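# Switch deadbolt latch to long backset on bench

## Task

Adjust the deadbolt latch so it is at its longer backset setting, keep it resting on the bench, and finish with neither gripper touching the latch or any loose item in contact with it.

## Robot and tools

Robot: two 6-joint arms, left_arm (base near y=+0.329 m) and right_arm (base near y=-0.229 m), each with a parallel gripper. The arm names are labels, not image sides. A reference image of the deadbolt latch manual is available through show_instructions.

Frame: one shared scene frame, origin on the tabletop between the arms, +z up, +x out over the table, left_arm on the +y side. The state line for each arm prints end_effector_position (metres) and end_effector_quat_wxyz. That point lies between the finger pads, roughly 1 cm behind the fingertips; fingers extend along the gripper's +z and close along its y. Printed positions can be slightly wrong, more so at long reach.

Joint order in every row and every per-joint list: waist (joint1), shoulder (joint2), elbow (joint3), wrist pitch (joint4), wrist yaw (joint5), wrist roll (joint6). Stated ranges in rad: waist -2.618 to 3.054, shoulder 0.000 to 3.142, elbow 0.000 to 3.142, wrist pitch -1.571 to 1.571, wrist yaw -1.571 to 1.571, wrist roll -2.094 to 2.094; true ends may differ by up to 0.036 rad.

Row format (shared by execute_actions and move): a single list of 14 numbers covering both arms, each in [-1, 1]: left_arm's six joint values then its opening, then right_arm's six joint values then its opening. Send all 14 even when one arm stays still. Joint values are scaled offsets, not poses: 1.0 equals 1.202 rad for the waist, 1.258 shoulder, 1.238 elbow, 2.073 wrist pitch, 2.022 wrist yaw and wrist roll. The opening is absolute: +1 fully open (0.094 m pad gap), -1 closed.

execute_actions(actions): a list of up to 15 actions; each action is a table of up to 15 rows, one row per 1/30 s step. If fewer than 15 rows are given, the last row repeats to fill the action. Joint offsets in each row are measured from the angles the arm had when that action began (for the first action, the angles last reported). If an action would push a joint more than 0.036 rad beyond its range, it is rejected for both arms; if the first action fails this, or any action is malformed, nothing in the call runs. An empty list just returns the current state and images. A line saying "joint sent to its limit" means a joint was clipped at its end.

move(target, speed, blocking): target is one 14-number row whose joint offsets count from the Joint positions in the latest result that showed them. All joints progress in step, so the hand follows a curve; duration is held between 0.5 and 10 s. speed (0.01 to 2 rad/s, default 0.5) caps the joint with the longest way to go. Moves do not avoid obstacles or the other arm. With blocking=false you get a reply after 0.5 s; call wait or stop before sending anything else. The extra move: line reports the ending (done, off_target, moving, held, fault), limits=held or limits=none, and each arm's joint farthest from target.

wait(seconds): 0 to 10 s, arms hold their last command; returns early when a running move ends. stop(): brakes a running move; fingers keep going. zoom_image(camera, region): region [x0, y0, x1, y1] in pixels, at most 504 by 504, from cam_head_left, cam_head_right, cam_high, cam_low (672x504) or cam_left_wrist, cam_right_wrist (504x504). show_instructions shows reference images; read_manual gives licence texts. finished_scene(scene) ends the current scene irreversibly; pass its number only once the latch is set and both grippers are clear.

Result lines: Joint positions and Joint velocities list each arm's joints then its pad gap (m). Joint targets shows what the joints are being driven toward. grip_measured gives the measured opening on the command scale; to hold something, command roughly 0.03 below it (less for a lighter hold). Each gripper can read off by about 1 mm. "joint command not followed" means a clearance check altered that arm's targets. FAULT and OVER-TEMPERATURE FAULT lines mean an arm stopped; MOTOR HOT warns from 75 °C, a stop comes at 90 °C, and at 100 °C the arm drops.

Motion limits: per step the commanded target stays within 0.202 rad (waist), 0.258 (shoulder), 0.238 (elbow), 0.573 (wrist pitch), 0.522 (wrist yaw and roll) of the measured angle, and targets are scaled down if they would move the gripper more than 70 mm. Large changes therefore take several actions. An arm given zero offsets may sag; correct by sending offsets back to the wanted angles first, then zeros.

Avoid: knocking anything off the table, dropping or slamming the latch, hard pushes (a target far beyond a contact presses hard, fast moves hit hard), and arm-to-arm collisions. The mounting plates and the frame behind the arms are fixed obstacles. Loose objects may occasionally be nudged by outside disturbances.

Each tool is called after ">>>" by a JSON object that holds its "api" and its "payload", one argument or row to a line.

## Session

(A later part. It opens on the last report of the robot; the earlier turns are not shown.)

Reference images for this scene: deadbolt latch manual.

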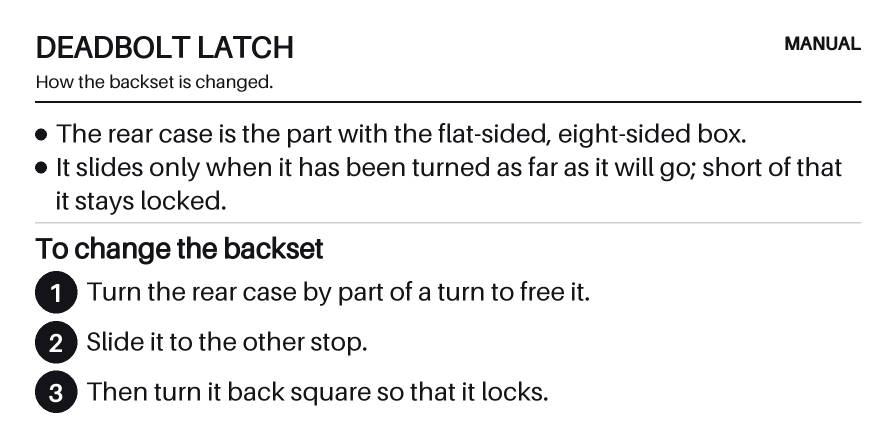

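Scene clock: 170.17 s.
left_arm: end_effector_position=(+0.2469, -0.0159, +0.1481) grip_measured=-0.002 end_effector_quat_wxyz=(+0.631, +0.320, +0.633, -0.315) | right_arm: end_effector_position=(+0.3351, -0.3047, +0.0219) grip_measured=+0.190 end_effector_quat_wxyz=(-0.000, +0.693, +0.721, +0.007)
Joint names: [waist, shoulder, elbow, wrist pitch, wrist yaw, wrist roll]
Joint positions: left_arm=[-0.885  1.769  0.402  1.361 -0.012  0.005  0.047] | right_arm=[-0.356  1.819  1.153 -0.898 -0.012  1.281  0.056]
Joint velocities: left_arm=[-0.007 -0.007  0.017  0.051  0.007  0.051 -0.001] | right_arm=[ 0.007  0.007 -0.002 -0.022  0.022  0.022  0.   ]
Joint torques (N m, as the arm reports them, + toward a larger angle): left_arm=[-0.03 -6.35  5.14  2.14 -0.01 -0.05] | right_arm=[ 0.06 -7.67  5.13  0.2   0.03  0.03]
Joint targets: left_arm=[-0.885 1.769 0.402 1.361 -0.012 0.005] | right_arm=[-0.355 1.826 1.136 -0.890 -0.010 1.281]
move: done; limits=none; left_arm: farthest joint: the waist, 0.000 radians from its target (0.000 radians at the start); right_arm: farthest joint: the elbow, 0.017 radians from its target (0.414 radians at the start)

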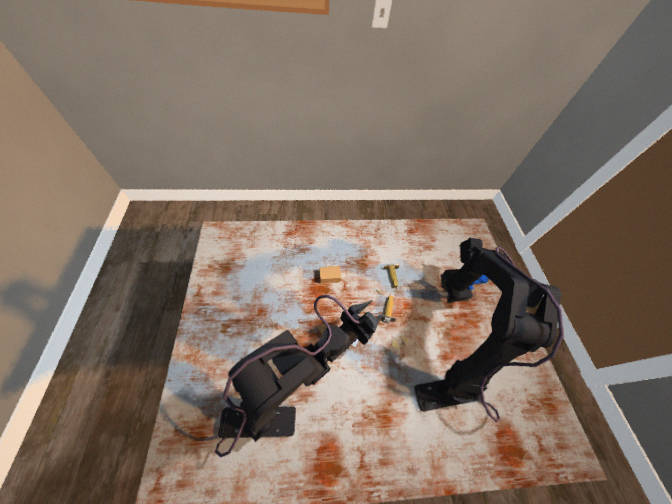

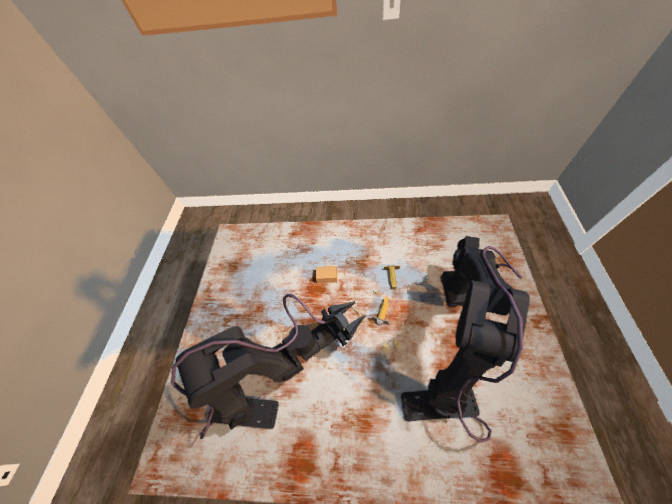

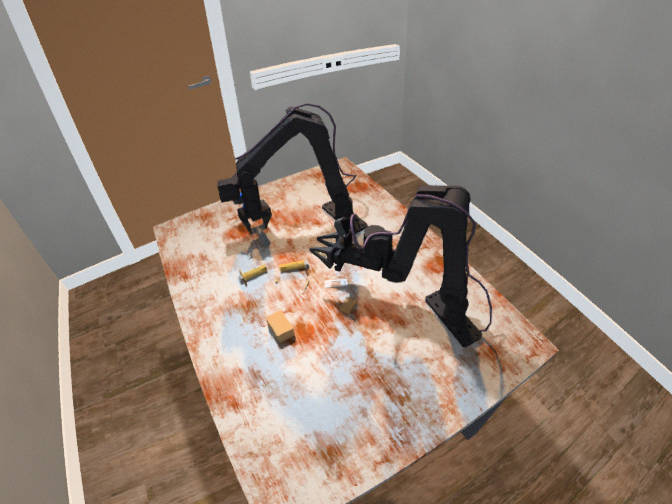

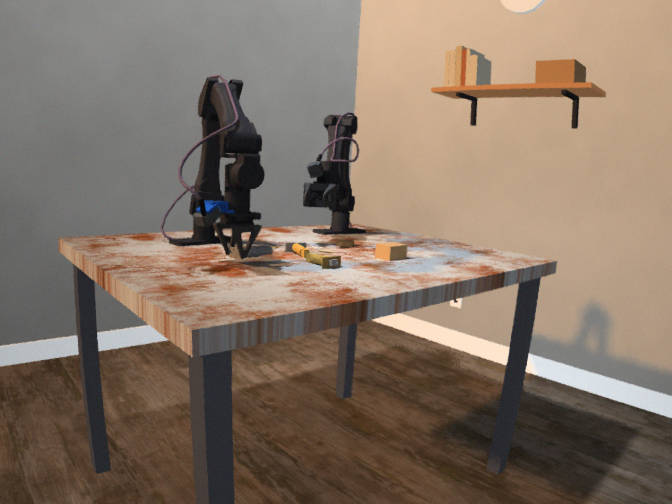

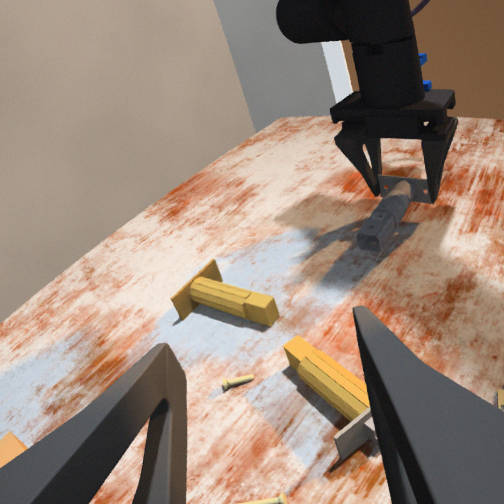

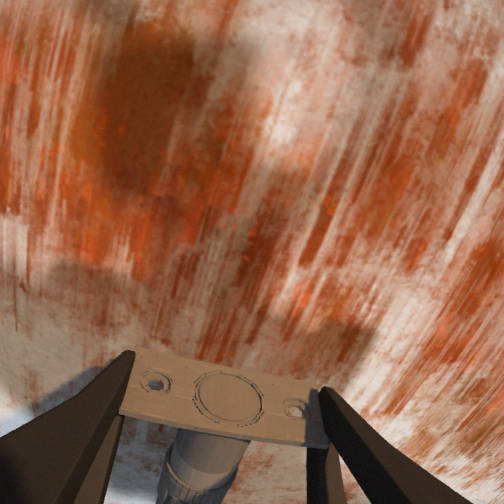

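>>> {"api": "move", "payload": {
  "target": [0,0,0,0,0,0,0,0,0.04,0,0.021,0,0,0.14],
  "speed": 0.1
}}

>>> {"api": "zoom_image", "payload": {
  "camera": "cam_low",
  "region": [190,210,290,280]
}}

Scene clock: 174.47 s.
left_arm: end_effector_position=(+0.2469, -0.0159, +0.1481) grip_measured=-0.002 end_effector_quat_wxyz=(+0.631, +0.320, +0.633, -0.315) | right_arm: end_effector_position=(+0.3399, -0.3059, +0.0105) grip_measured=+0.190 end_effector_quat_wxyz=(-0.001, +0.693, +0.721, +0.006)
Joint names: [waist, shoulder, elbow, wrist pitch, wrist yaw, wrist roll]
Joint positions: left_arm=[-0.885  1.769  0.402  1.361 -0.012  0.005  0.047] | right_arm=[-0.356  1.858  1.153 -0.862 -0.012  1.281  0.056]
Joint velocities: left_arm=[ 0.012  0.012 -0.012 -0.022 -0.066  0.007 -0.002] | right_arm=[-0.017  0.002 -0.007  0.022 -0.022 -0.007  0.   ]
Joint torques (N m, as the arm reports them, + toward a larger angle): left_arm=[-0.05 -6.4   5.13  2.16 -0.01 -0.04] | right_arm=[-0.05 -7.44  6.44  0.27  0.01  0.01]
Joint targets: left_arm=[-0.885 1.769 0.402 1.361 -0.012 0.005] | right_arm=[-0.356 1.870 1.153 -0.854 -0.012 1.281]
move: done; limits=none; left_arm: farthest joint: the waist, 0.000 radians from its target (0.000 radians at the start); right_arm: farthest joint: the shoulder, 0.012 radians from its target (0.050 radians at the start)

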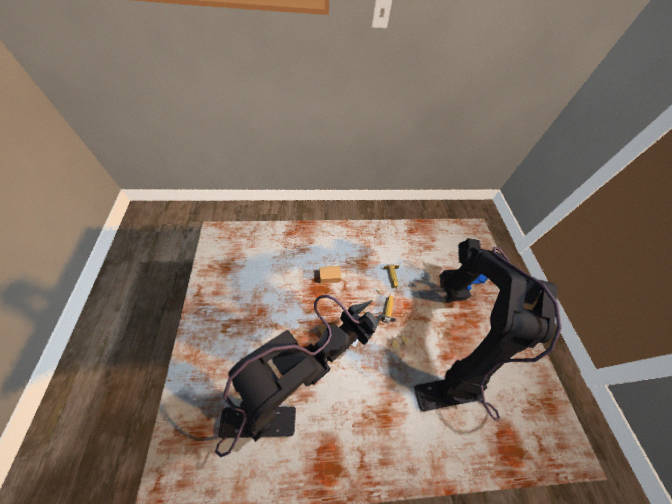

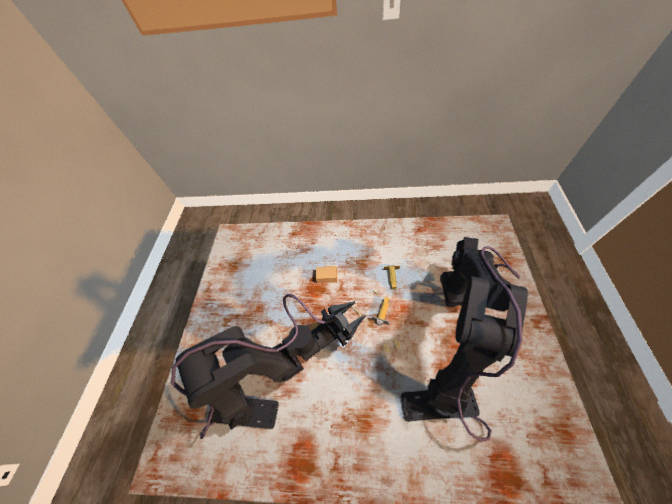

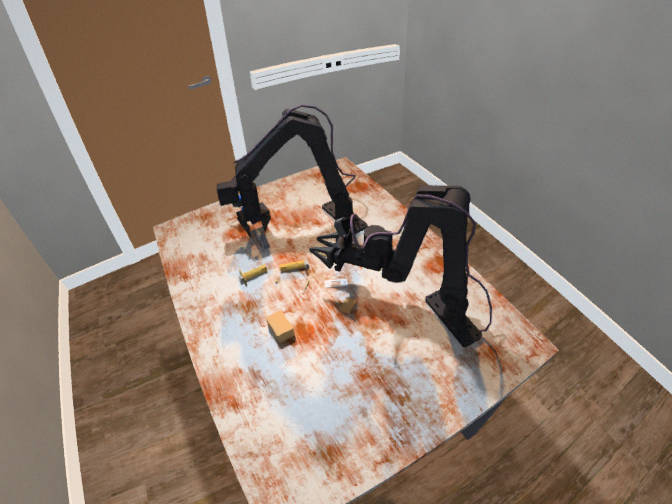

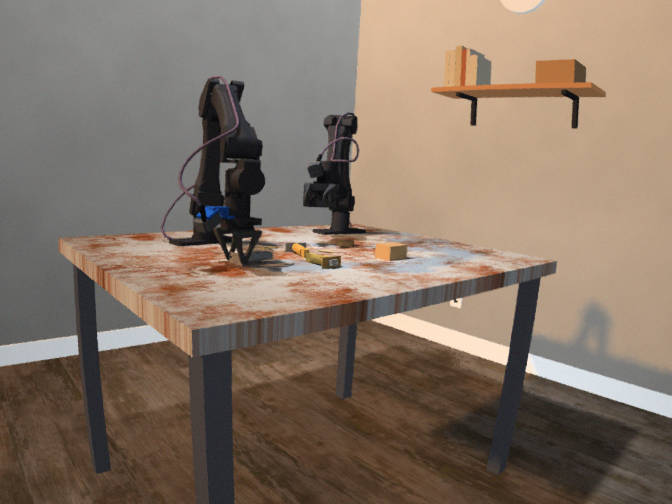

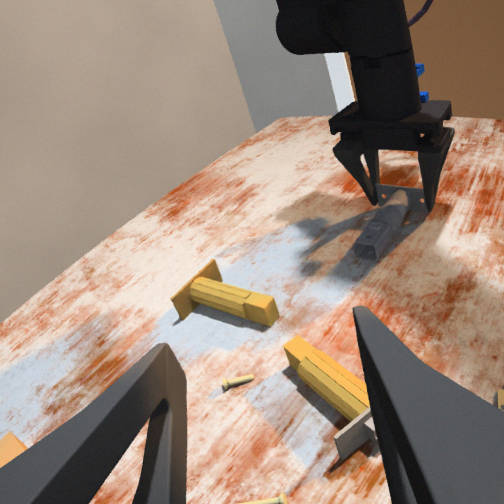

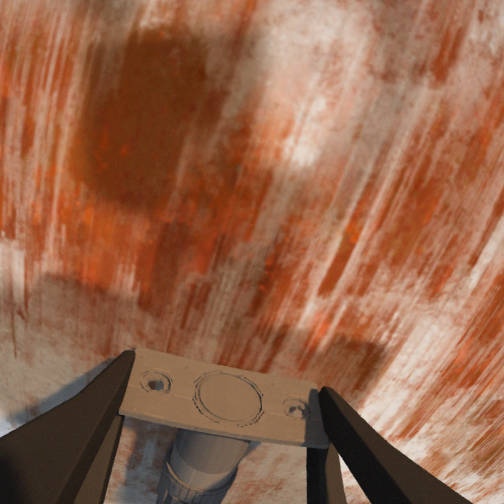

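Region (190, 210, 290, 280) of cam_low's 672x504 image, scaled by 5.040, with more detail than that image has; it fills the top 353 rows of this view, and the rest is white.

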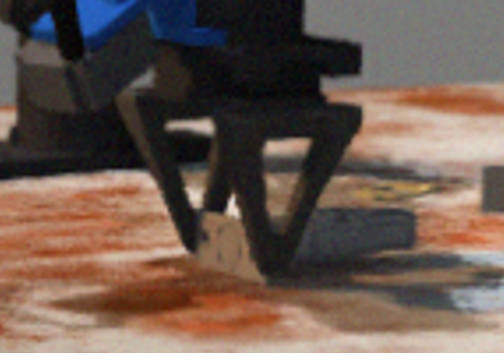

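>>> {"api": "execute_actions", "payload": {
  "actions": [
    [[0,0,0,0,0,0,0,0,0.016,0,0.004,0,0,0.14]],
    [[0,0,0,0,0,0,0,0,0,0,0,0,0,0.65]]
  ]
}}

>>> {"api": "move", "payload": {
  "target": [0,0,0,0,0,0,0,0,-0.075,0.15,-0.125,0,0,0.65]
}}

Scene clock: 179.53 s.
left_arm: end_effector_position=(+0.2469, -0.0159, +0.1481) grip_measured=-0.002 end_effector_quat_wxyz=(+0.631, +0.320, +0.633, -0.315) | right_arm: end_effector_position=(+0.3401, -0.3060, +0.0105) grip_measured=+0.648 end_effector_quat_wxyz=(-0.001, +0.693, +0.721, +0.007)
Joint names: [waist, shoulder, elbow, wrist pitch, wrist yaw, wrist roll]
Joint positions: left_arm=[-0.885  1.769  0.402  1.361 -0.012  0.005  0.047] | right_arm=[-0.356  1.858  1.153 -0.862 -0.012  1.281  0.077]
Joint velocities: left_arm=[-0.007 -0.007 -0.012 -0.051  0.037 -0.007 -0.   ] | right_arm=[ 0.002  0.002  0.007 -0.066  0.081 -0.007 -0.001]
Joint torques (N m, as the arm reports them, + toward a larger angle): left_arm=[-0.01 -6.4   5.19  2.16 -0.01 -0.05] | right_arm=[ 0.02 -8.35  6.56  0.17  0.01  0.04]
Joint targets: left_arm=[-0.885 1.769 0.402 1.361 -0.012 0.005] | right_arm=[-0.356 1.858 1.153 -0.862 -0.012 1.281]

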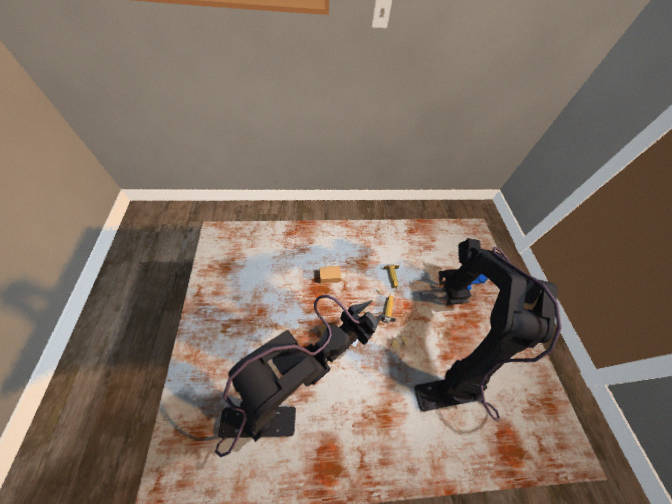

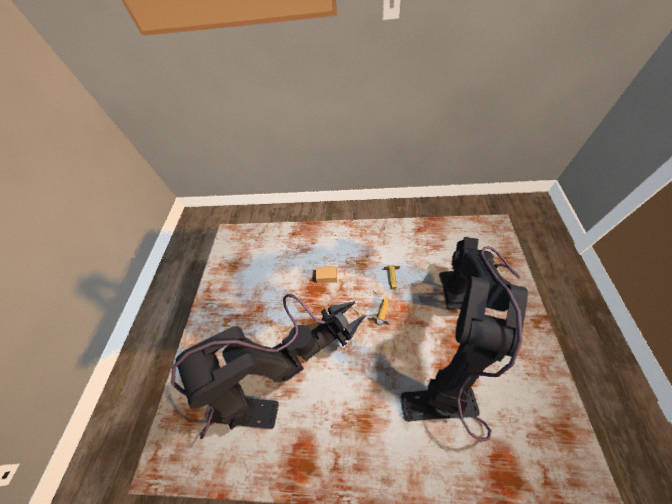

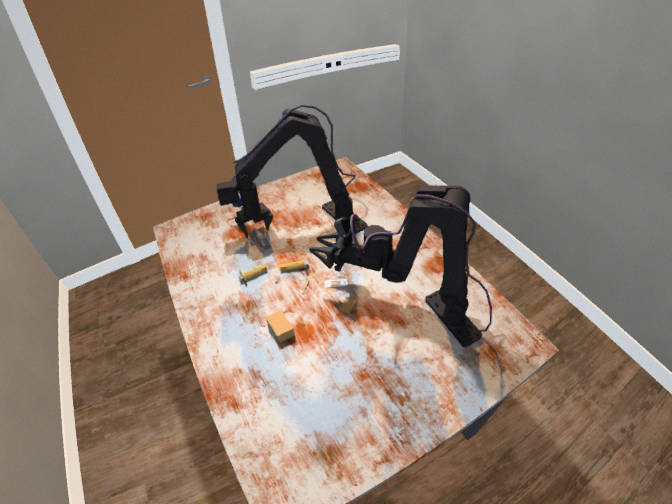

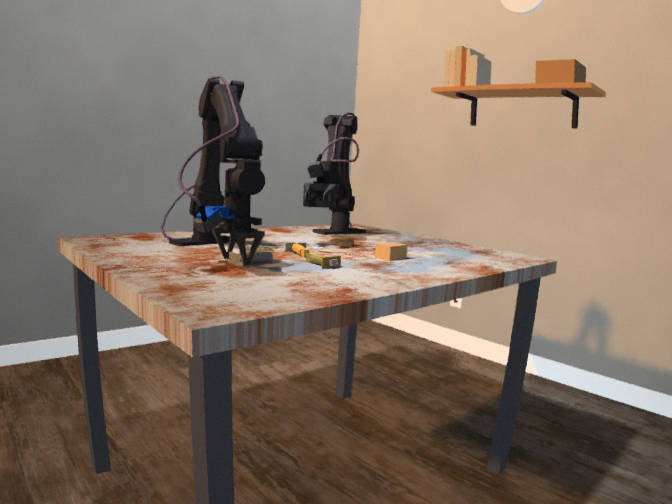

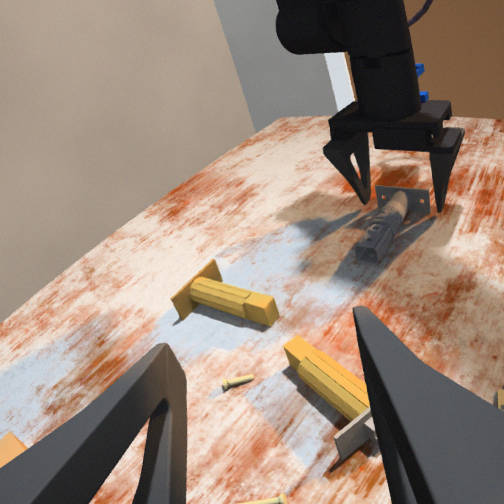

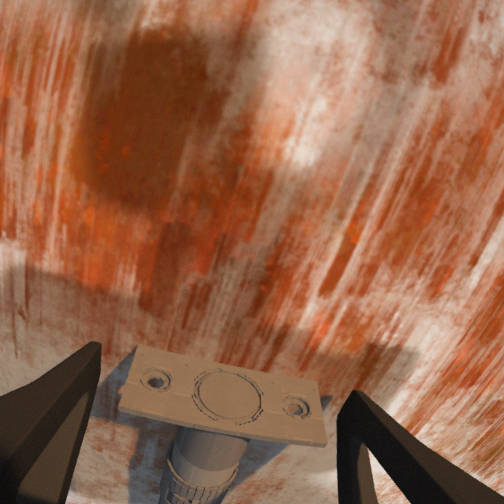

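Scene clock: 180.83 s.
left_arm: end_effector_position=(+0.2469, -0.0159, +0.1481) grip_measured=-0.002 end_effector_quat_wxyz=(+0.631, +0.320, +0.633, -0.315) | right_arm: end_effector_position=(+0.3401, -0.3060, +0.0741) grip_measured=+0.648 end_effector_quat_wxyz=(+0.001, +0.693, +0.721, +0.007)
Joint names: [waist, shoulder, elbow, wrist pitch, wrist yaw, wrist roll]
Joint positions: left_arm=[-0.885  1.769  0.402  1.361 -0.012  0.005  0.047] | right_arm=[-0.356  1.774  1.315 -1.104 -0.012  1.281  0.077]
Joint velocities: left_arm=[ 0.002 -0.017  0.002  0.037  0.051  0.007  0.001] | right_arm=[-0.017 -0.002 -0.012 -0.007 -0.007  0.022  0.   ]
Joint torques (N m, as the arm reports them, + toward a larger angle): left_arm=[-0.05 -6.37  5.17  2.16 -0.01 -0.03] | right_arm=[-0.09 -8.62  8.93  0.02  0.   -0.01]
Joint targets: left_arm=[-0.885 1.769 0.402 1.361 -0.012 0.005] | right_arm=[-0.356 1.763 1.339 -1.121 -0.012 1.281]
move: off_target (right_arm); limits=none; left_arm: farthest joint: the waist, 0.000 radians from its target (0.000 radians at the start); right_arm: farthest joint: the elbow, 0.024 radians from its target (0.185 radians at the start)

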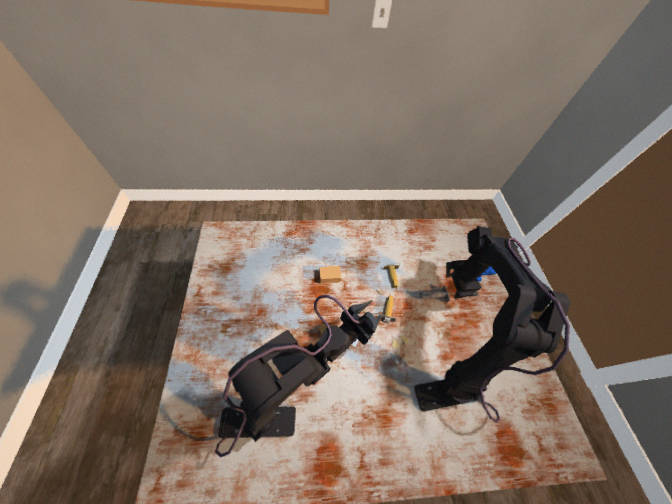

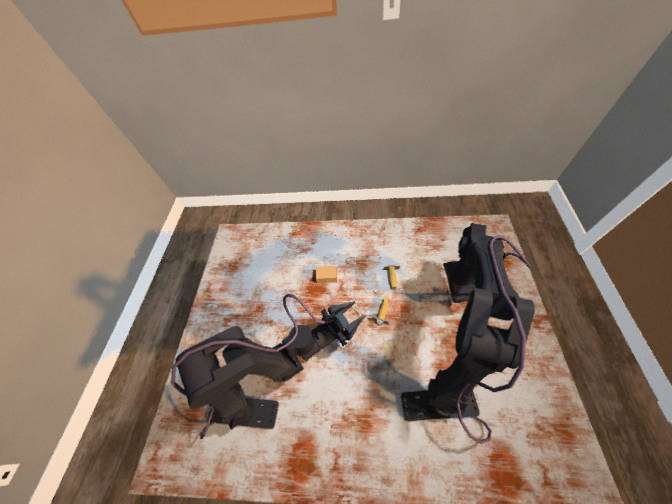

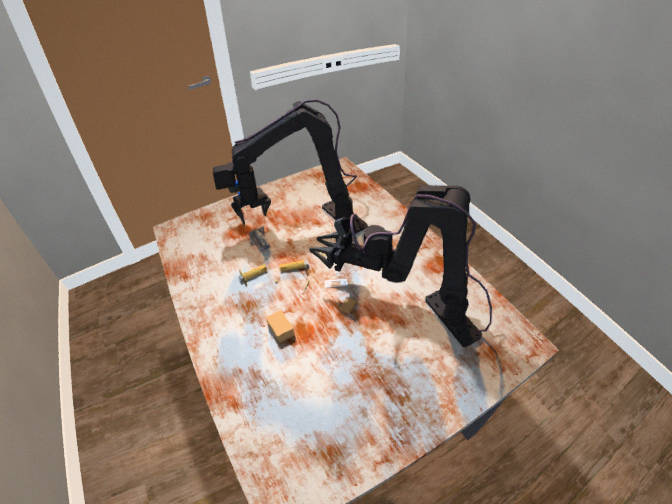

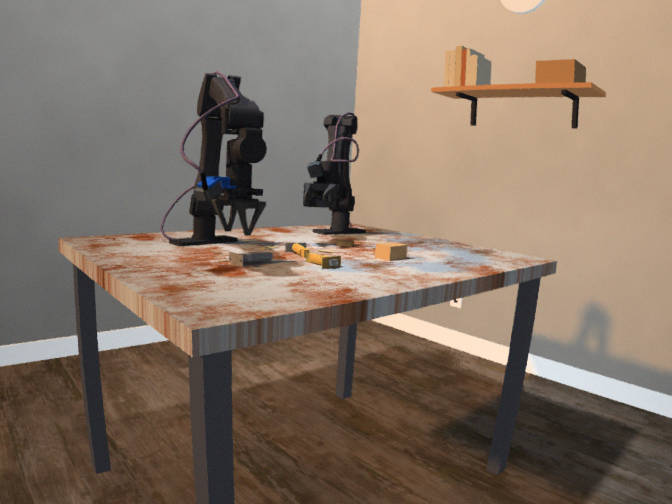

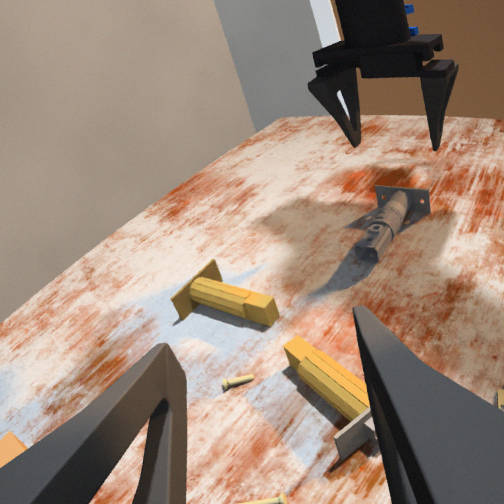

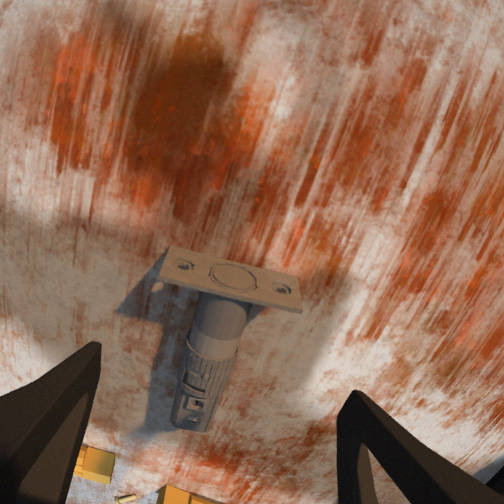

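>>> {"api": "finished_scene", "payload": {
  "scene": 2
}}

The scene is finished: the task was done.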